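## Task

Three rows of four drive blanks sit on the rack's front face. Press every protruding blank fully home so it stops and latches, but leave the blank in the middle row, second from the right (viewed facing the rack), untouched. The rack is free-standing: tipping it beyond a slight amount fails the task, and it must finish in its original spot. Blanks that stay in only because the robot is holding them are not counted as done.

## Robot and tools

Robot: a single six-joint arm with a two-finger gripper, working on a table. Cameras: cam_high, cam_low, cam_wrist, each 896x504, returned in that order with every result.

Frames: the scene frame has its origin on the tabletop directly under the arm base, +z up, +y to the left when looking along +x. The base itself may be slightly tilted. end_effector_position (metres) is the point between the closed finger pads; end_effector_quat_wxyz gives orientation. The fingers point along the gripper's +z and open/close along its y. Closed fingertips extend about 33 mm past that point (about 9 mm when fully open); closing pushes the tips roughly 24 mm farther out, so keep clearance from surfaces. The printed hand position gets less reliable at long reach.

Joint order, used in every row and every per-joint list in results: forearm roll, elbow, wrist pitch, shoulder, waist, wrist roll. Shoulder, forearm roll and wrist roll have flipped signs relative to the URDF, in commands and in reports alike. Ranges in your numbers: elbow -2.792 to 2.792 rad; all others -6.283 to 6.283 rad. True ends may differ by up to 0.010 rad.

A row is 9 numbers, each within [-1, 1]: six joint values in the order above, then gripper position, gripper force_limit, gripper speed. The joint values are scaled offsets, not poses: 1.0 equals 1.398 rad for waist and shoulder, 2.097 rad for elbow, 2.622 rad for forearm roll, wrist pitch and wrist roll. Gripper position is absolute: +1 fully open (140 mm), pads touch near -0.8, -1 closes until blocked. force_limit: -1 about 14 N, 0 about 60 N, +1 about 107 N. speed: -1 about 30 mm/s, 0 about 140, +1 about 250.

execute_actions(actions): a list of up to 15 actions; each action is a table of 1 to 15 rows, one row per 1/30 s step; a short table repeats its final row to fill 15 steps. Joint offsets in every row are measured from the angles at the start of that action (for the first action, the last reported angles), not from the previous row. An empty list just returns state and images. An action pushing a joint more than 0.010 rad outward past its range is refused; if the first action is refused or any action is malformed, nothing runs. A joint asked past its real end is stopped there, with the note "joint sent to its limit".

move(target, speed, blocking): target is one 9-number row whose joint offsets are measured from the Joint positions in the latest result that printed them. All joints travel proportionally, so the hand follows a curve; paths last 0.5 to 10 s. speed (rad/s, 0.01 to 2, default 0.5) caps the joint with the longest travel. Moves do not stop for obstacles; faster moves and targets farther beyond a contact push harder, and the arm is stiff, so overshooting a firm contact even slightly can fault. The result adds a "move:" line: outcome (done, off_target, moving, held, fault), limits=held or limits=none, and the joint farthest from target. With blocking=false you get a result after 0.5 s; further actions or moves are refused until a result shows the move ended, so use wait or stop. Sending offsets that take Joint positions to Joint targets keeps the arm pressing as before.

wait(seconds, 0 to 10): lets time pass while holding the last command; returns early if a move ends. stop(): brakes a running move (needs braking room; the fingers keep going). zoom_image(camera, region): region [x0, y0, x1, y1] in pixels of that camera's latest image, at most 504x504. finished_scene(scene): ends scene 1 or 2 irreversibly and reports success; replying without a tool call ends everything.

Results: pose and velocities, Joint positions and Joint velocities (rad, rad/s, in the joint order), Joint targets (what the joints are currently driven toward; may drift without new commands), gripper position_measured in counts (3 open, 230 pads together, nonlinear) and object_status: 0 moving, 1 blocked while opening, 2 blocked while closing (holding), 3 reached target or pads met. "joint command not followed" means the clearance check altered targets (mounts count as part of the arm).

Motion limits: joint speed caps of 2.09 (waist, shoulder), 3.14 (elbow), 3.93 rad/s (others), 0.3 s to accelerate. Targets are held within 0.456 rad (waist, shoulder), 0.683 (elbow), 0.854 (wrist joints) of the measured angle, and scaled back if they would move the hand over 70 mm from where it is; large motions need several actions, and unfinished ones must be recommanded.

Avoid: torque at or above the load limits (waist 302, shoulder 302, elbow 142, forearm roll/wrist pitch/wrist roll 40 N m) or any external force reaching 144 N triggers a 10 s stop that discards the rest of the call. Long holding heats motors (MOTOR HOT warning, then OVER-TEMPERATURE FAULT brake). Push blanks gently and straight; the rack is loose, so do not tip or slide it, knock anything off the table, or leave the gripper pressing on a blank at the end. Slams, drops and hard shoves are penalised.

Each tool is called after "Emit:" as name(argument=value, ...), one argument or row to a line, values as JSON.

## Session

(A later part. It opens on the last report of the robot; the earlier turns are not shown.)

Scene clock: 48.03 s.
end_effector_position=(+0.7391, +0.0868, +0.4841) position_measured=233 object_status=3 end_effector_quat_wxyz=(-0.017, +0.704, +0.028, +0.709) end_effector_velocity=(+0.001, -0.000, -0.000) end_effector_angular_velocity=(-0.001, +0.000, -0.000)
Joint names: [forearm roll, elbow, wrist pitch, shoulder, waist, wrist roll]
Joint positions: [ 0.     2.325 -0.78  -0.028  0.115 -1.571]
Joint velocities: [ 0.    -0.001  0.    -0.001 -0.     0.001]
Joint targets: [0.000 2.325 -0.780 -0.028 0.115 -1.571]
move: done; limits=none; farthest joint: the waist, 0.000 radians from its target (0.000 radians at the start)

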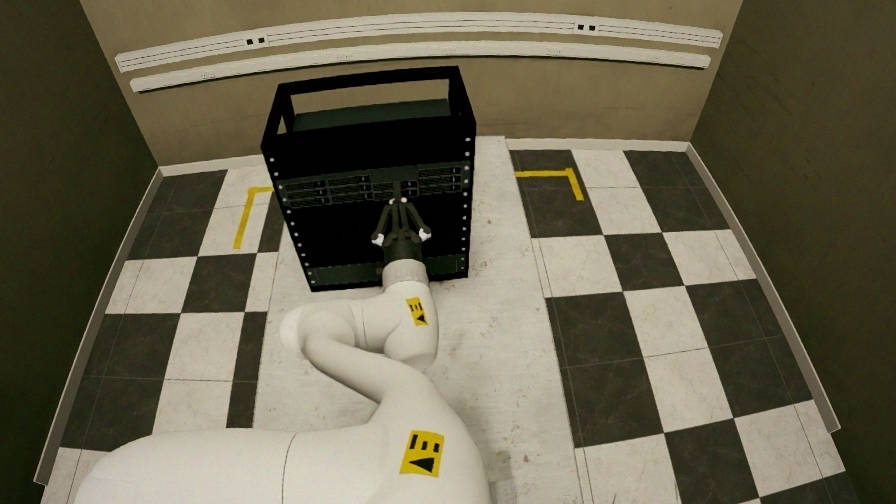

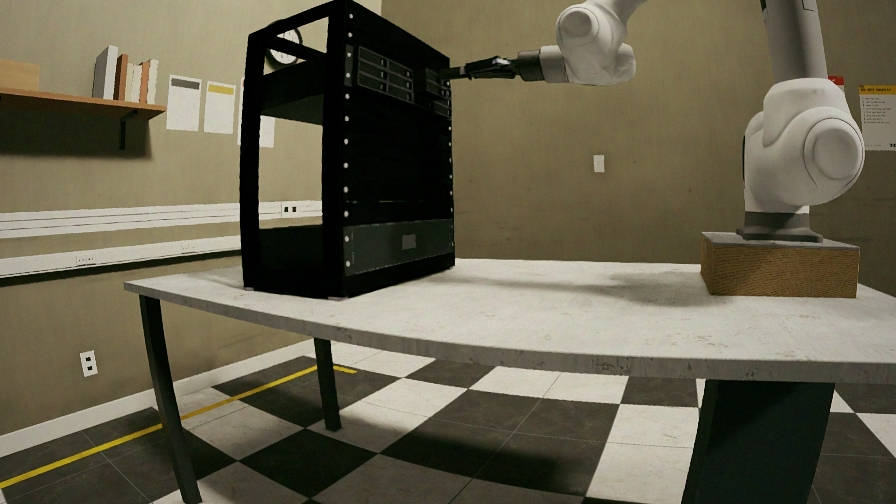

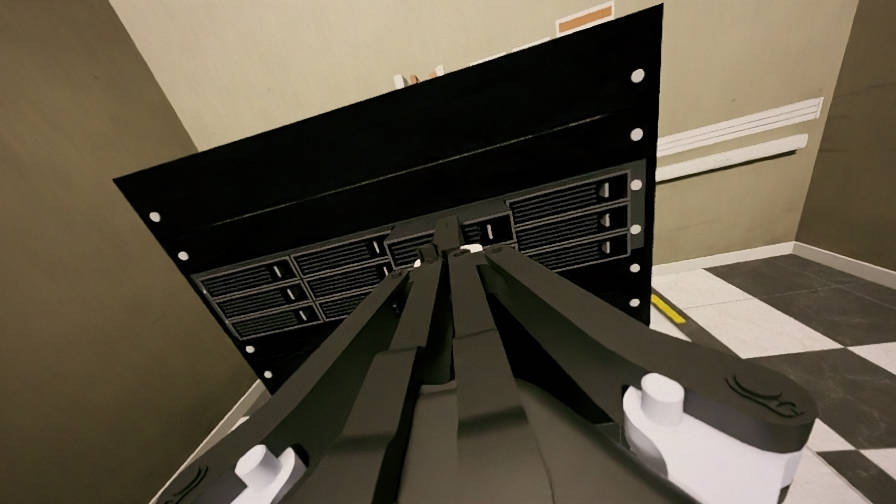

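Emit:
move(
  target=[0,-0.0256,0.0016,-0.035,0,0,-1,0,0],
  speed=0.03,
)

Emit:
zoom_image(
  camera="cam_low",
  region=[400, 55, 500, 120],
)

Emit:
zoom_image(
  camera="cam_wrist",
  region=[330, 170, 580, 300],
)

Scene clock: 53.73 s.
end_effector_position=(+0.7712, +0.0888, +0.4849) position_measured=233 object_status=3 end_effector_quat_wxyz=(-0.017, +0.704, +0.028, +0.710) end_effector_velocity=(+0.001, +0.001, +0.001) end_effector_angular_velocity=(+0.001, -0.001, +0.001)
Joint names: [forearm roll, elbow, wrist pitch, shoulder, waist, wrist roll]
Joint positions: [ 0.     2.271 -0.776 -0.077  0.115 -1.571]
Joint velocities: [ 0.001 -0.002  0.    -0.     0.    -0.001]
Joint targets: [0.000 2.271 -0.776 -0.077 0.115 -1.571]
move: done; limits=none; farthest joint: the waist, 0.000 radians from its target (0.000 radians at the start)

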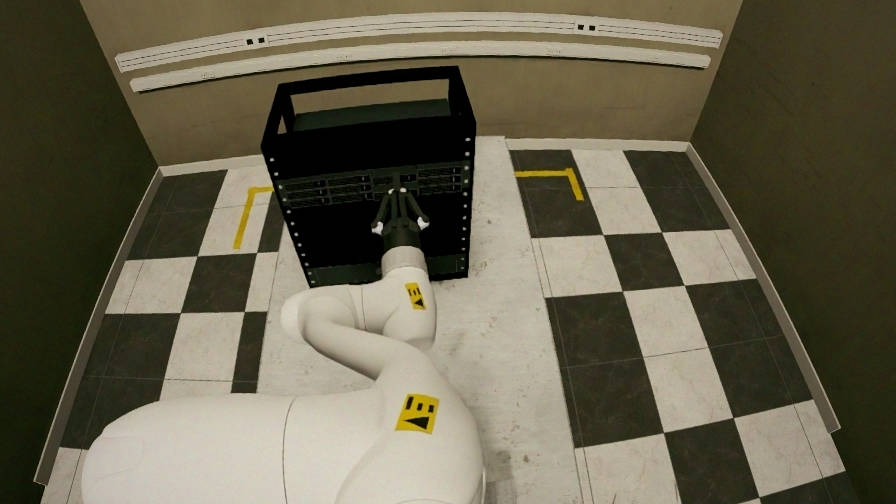

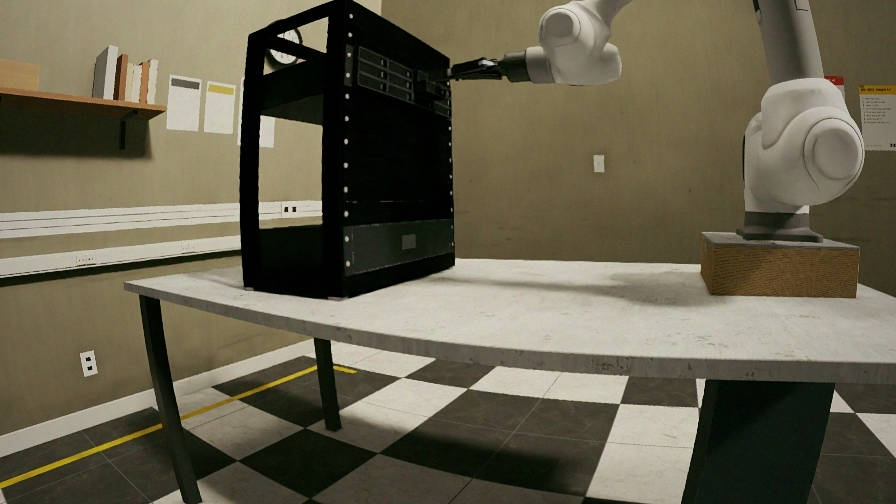

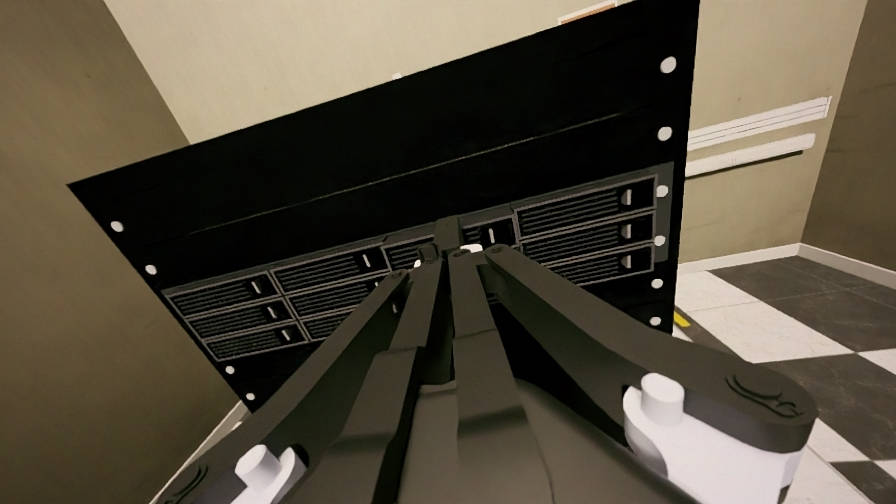

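Region (400, 55, 500, 120) of cam_low's 896x504 image, scaled by 5.040, with more detail than that image has; it fills the top 328 rows of this view, and the rest is white.

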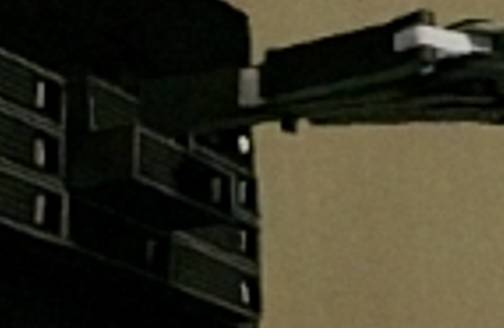

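Region (330, 170, 580, 300) of cam_wrist's 896x504 image, scaled by 2.016, with more detail than that image has; it fills the top 262 rows of this view, and the rest is white.

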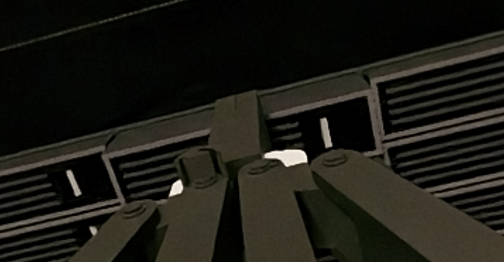

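About 1 cm remains (edge 88 px vs ~68).

Emit:
move(
  target=[0,-0.0064,0.0006,-0.0086,0,0,-1,0,0],
  speed=0.015,
)

Emit:
zoom_image(
  camera="cam_low",
  region=[400, 55, 500, 120],
)

Emit:
zoom_image(
  camera="cam_wrist",
  region=[330, 170, 580, 300],
)

Scene clock: 58.57 s.
end_effector_position=(+0.7791, +0.0893, +0.4848) position_measured=233 object_status=3 end_effector_quat_wxyz=(-0.017, +0.704, +0.027, +0.709) end_effector_velocity=(+0.000, -0.000, -0.001) end_effector_angular_velocity=(-0.000, +0.001, -0.000)
Joint names: [forearm roll, elbow, wrist pitch, shoulder, waist, wrist roll]
Joint positions: [ 0.     2.258 -0.774 -0.089  0.115 -1.571]
Joint velocities: [ 0.     0.    -0.    -0.001 -0.001  0.   ]
Joint targets: [0.000 2.258 -0.774 -0.089 0.115 -1.571]
move: done; limits=none; farthest joint: the shoulder, 0.001 radians from its target (0.012 radians at the start)

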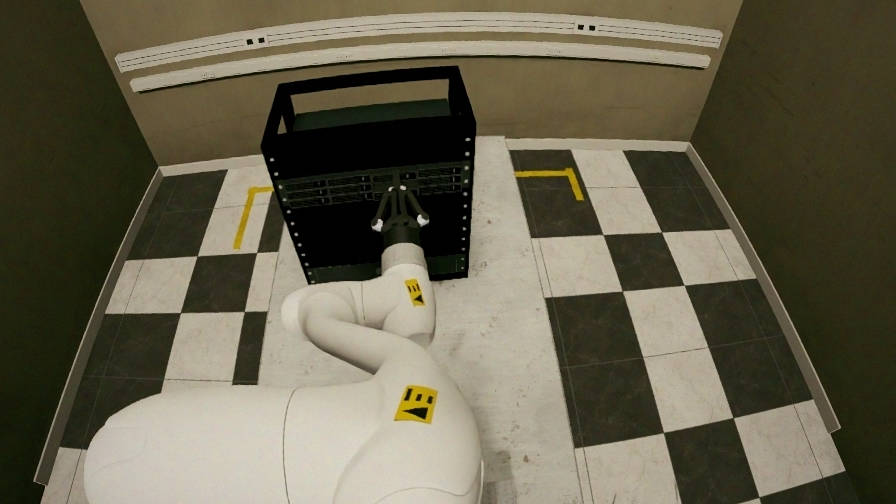

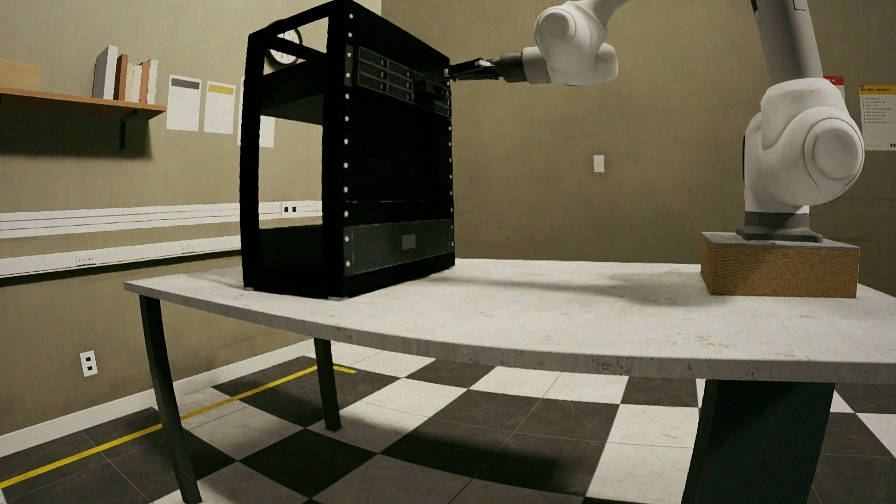

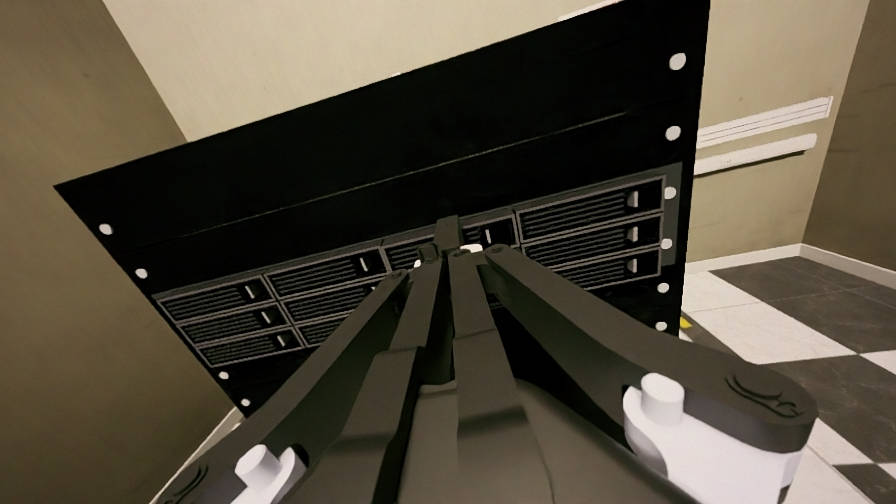

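Region (400, 55, 500, 120) of cam_low's 896x504 image, scaled by 5.040, with more detail than that image has; it fills the top 328 rows of this view, and the rest is white.

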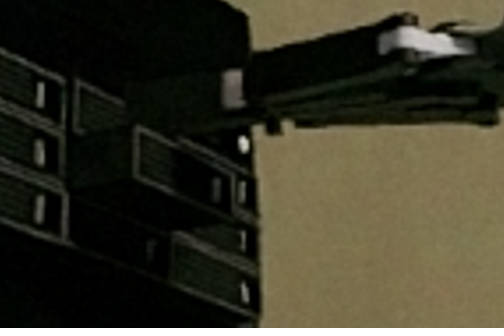

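Region (330, 170, 580, 300) of cam_wrist's 896x504 image, scaled by 2.016, with more detail than that image has; it fills the top 262 rows of this view, and the rest is white.

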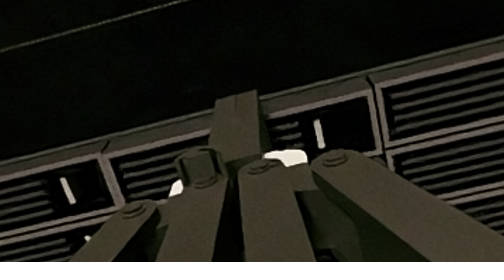

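Emit:
move(
  target=[0,-0.0024,0.0002,-0.0032,0,0,-1,0,0],
  speed=0.01,
)

Emit:
zoom_image(
  camera="cam_wrist",
  region=[330, 170, 580, 300],
)

Scene clock: 61.33 s.
end_effector_position=(+0.7820, +0.0895, +0.4849) position_measured=233 object_status=3 end_effector_quat_wxyz=(-0.017, +0.704, +0.028, +0.709) end_effector_velocity=(+0.001, -0.000, +0.000) end_effector_angular_velocity=(+0.001, -0.000, -0.000)
Joint names: [forearm roll, elbow, wrist pitch, shoulder, waist, wrist roll]
Joint positions: [ 0.     2.253 -0.774 -0.093  0.115 -1.571]
Joint velocities: [-0.    -0.001 -0.    -0.001 -0.    -0.001]
Joint targets: [0.000 2.253 -0.774 -0.093 0.115 -1.571]
move: done; limits=none; farthest joint: the shoulder, 0.001 radians from its target (0.005 radians at the start)

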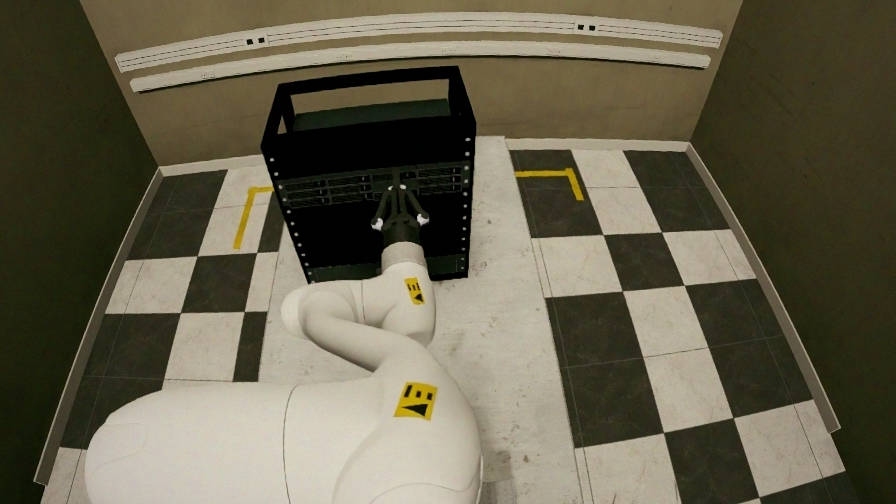

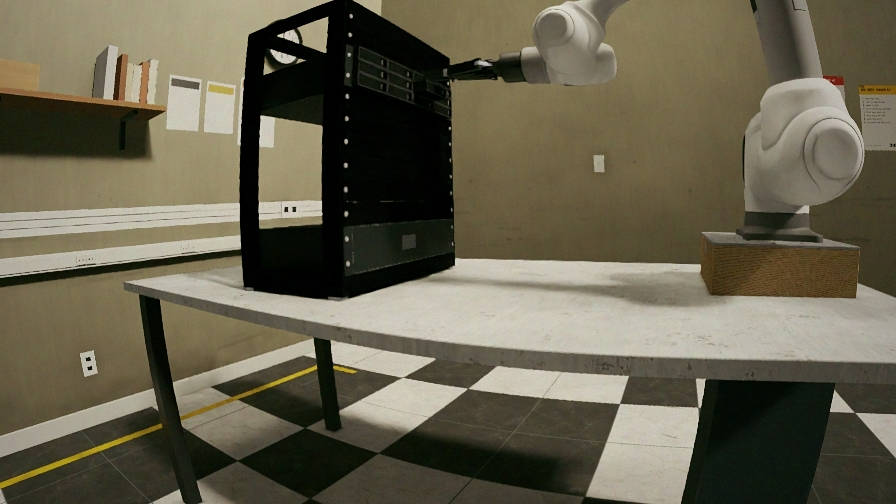

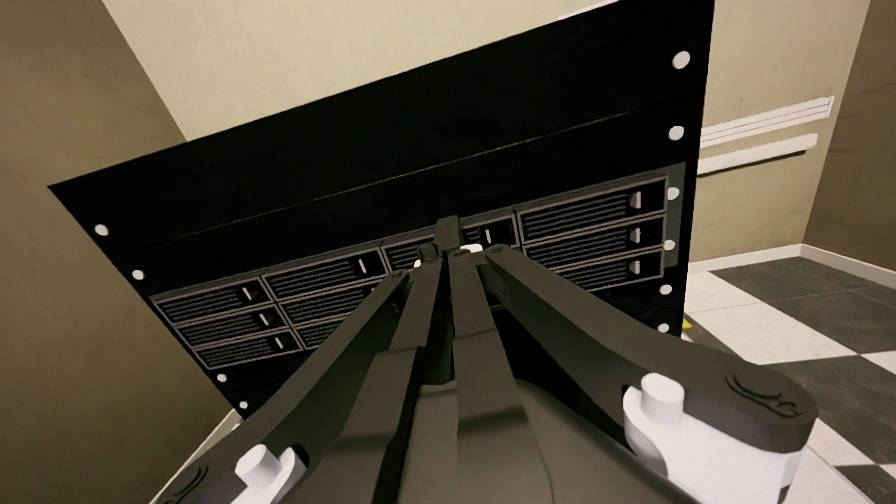

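Region (330, 170, 580, 300) of cam_wrist's 896x504 image, scaled by 2.016, with more detail than that image has; it fills the top 262 rows of this view, and the rest is white.

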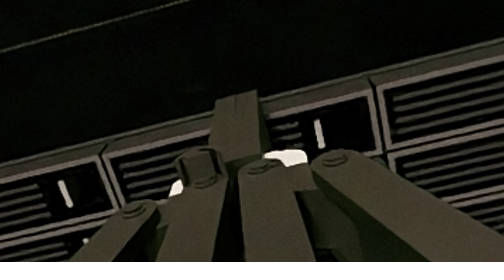

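Emit:
move(
  target=[0,-0.0012,0.0001,-0.0016,0,0,-1,0,0],
  speed=0.01,
)

Emit:
zoom_image(
  camera="cam_wrist",
  region=[330, 170, 580, 300],
)

Scene clock: 64.33 s.
end_effector_position=(+0.7835, +0.0896, +0.4849) position_measured=233 object_status=3 end_effector_quat_wxyz=(-0.017, +0.704, +0.027, +0.709) end_effector_velocity=(-0.000, -0.000, -0.001) end_effector_angular_velocity=(+0.001, +0.001, -0.001)
Joint names: [forearm roll, elbow, wrist pitch, shoulder, waist, wrist roll]
Joint positions: [ 0.     2.25  -0.773 -0.095  0.115 -1.571]
Joint velocities: [-0.001  0.001 -0.001 -0.    -0.    -0.001]
Joint targets: [0.000 2.250 -0.773 -0.095 0.115 -1.571]
move: done; limits=none; farthest joint: the waist, 0.000 radians from its target (0.000 radians at the start)

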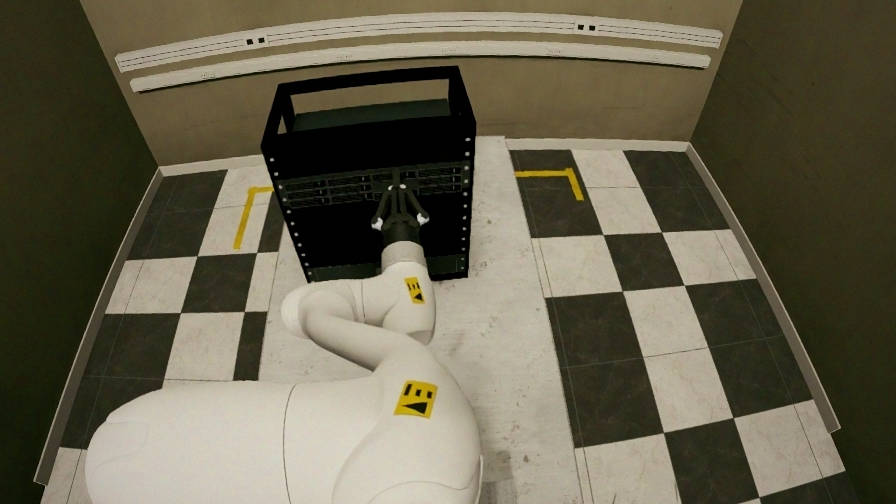

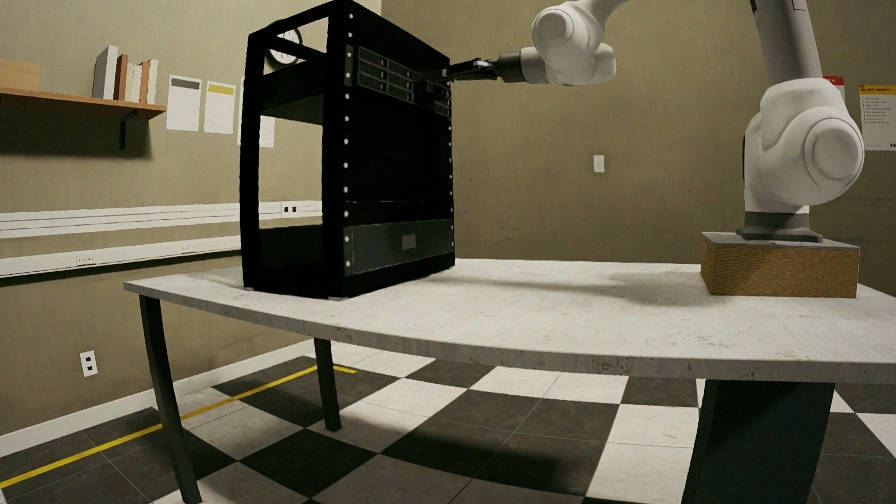

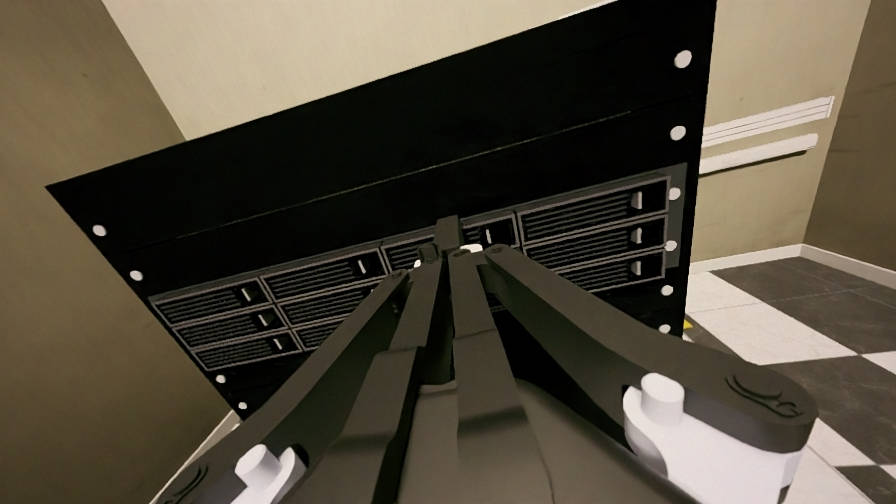

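Region (330, 170, 580, 300) of cam_wrist's 896x504 image, scaled by 2.016, with more detail than that image has; it fills the top 262 rows of this view, and the rest is white.

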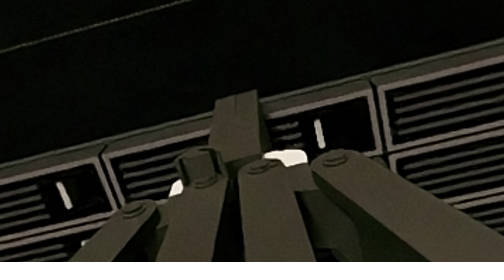

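Emit:
move(
  target=[0,-0.0012,0.0001,-0.0016,0,0,-1,0,0],
  speed=0.01,
)

Emit:
zoom_image(
  camera="cam_wrist",
  region=[330, 170, 580, 300],
)

Scene clock: 67.10 s.
end_effector_position=(+0.7849, +0.0897, +0.4849) position_measured=233 object_status=3 end_effector_quat_wxyz=(-0.017, +0.704, +0.028, +0.710) end_effector_velocity=(+0.001, -0.000, +0.001) end_effector_angular_velocity=(-0.000, -0.001, -0.001)
Joint names: [forearm roll, elbow, wrist pitch, shoulder, waist, wrist roll]
Joint positions: [ 0.     2.248 -0.773 -0.097  0.115 -1.571]
Joint velocities: [-0.001 -0.002  0.    -0.001 -0.     0.001]
Joint targets: [0.000 2.248 -0.773 -0.097 0.115 -1.571]
move: done; limits=none; farthest joint: the elbow, 0.001 radians from its target (0.003 radians at the start)

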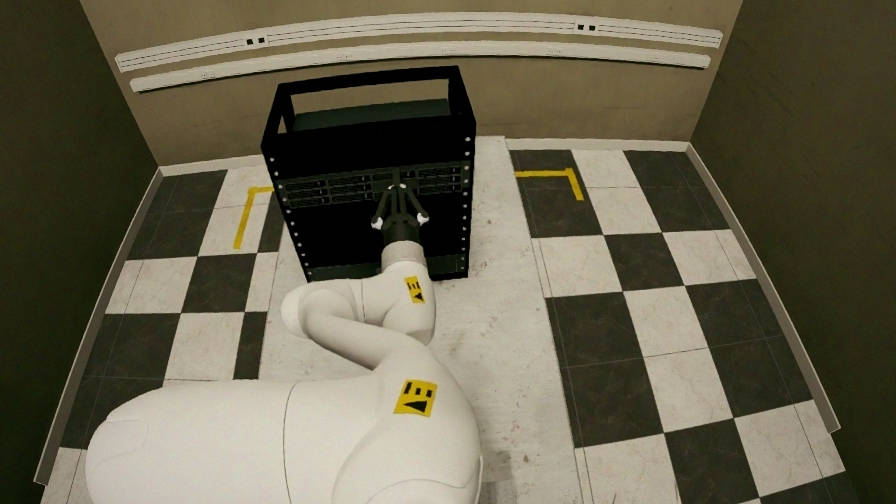

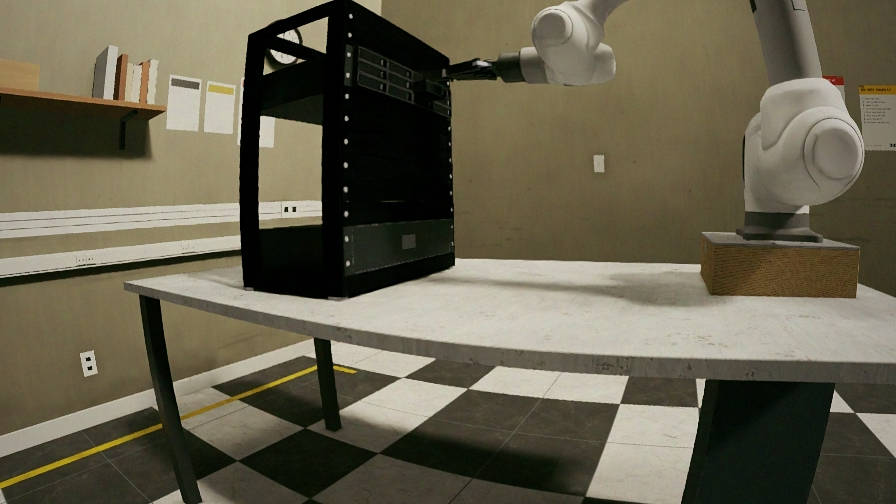

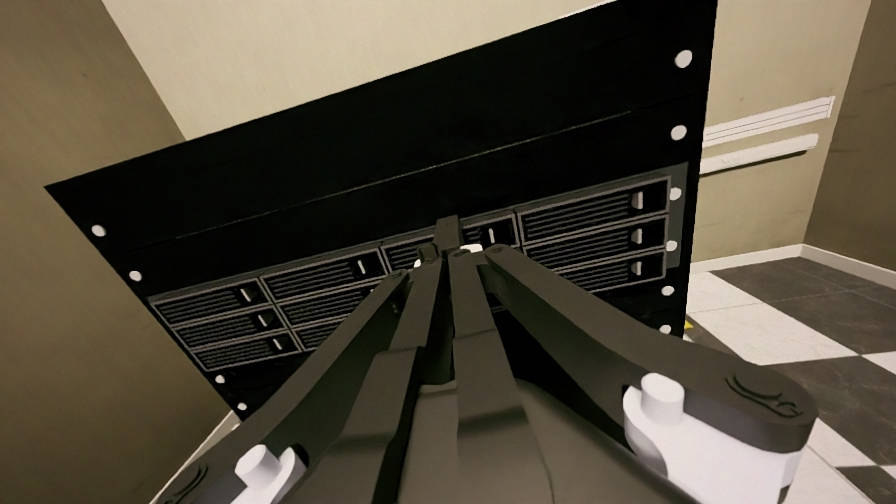

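Region (330, 170, 580, 300) of cam_wrist's 896x504 image, scaled by 2.016, with more detail than that image has; it fills the top 262 rows of this view, and the rest is white.

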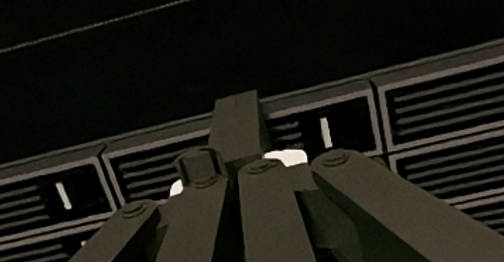

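Latched.

Emit:
move(
  target=[0,0.05,-0.003,0.069,0,0,-1,0,0],
  speed=0.2,
)

Emit:
zoom_image(
  camera="cam_low",
  region=[340, 35, 480, 125],
)

Scene clock: 70.47 s.
end_effector_position=(+0.7221, +0.0857, +0.4837) position_measured=233 object_status=3 end_effector_quat_wxyz=(-0.017, +0.704, +0.028, +0.709) end_effector_velocity=(-0.001, -0.000, +0.001) end_effector_angular_velocity=(+0.001, -0.001, +0.000)
Joint names: [forearm roll, elbow, wrist pitch, shoulder, waist, wrist roll]
Joint positions: [ 0.     2.353 -0.781 -0.001  0.115 -1.571]
Joint velocities: [ 0.001  0.001 -0.     0.002 -0.001 -0.002]
Joint targets: [0.000 2.353 -0.781 -0.001 0.115 -1.571]
move: done; limits=none; farthest joint: the waist, 0.000 radians from its target (0.000 radians at the start)

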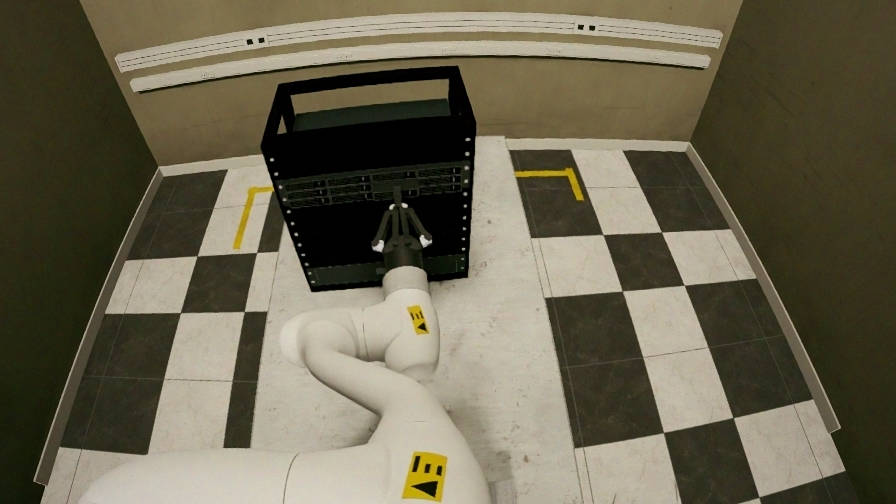

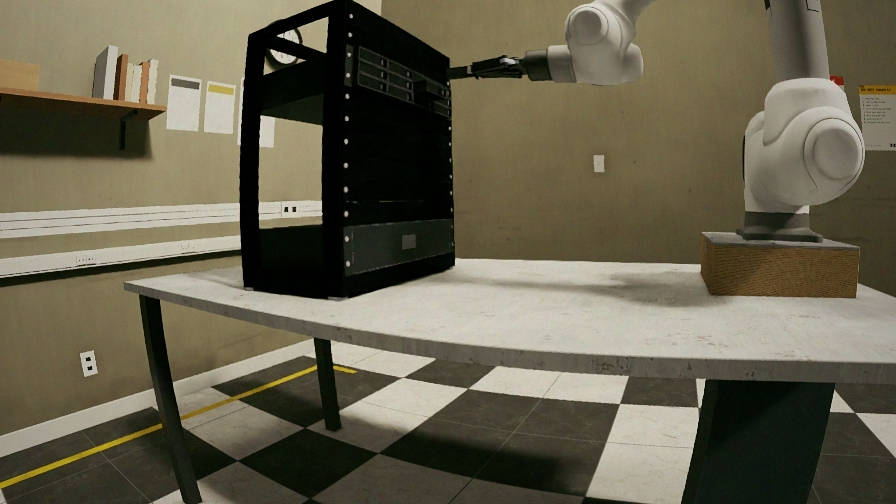

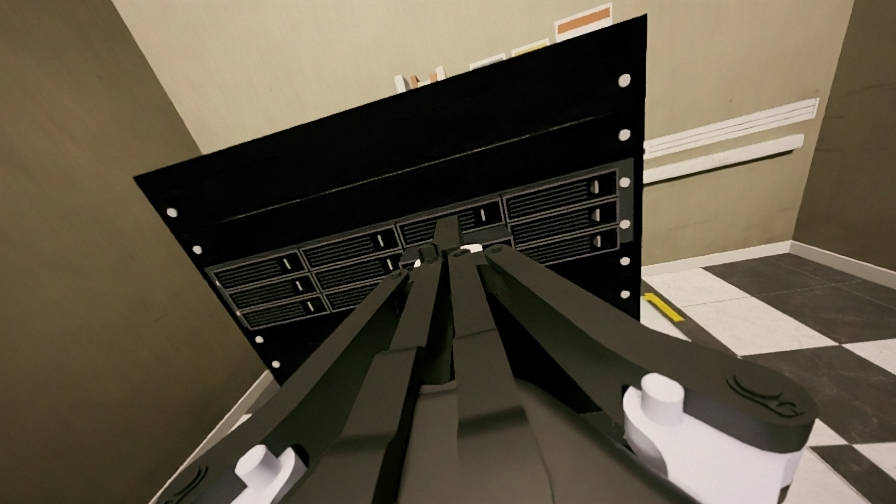

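Region (340, 35, 480, 125) of cam_low's 896x504 image, scaled by 3.600, with more detail than that image has; it fills the top 324 rows of this view, and the rest is white.

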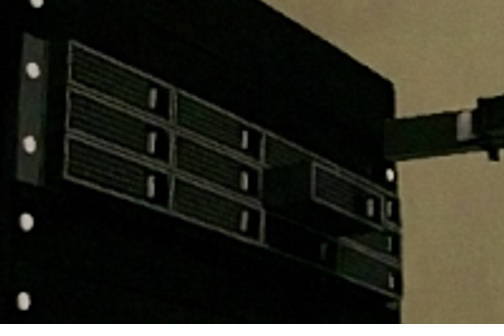

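Emit:
finished_scene(
  scene=2,
)

The scene is finished: the task was done.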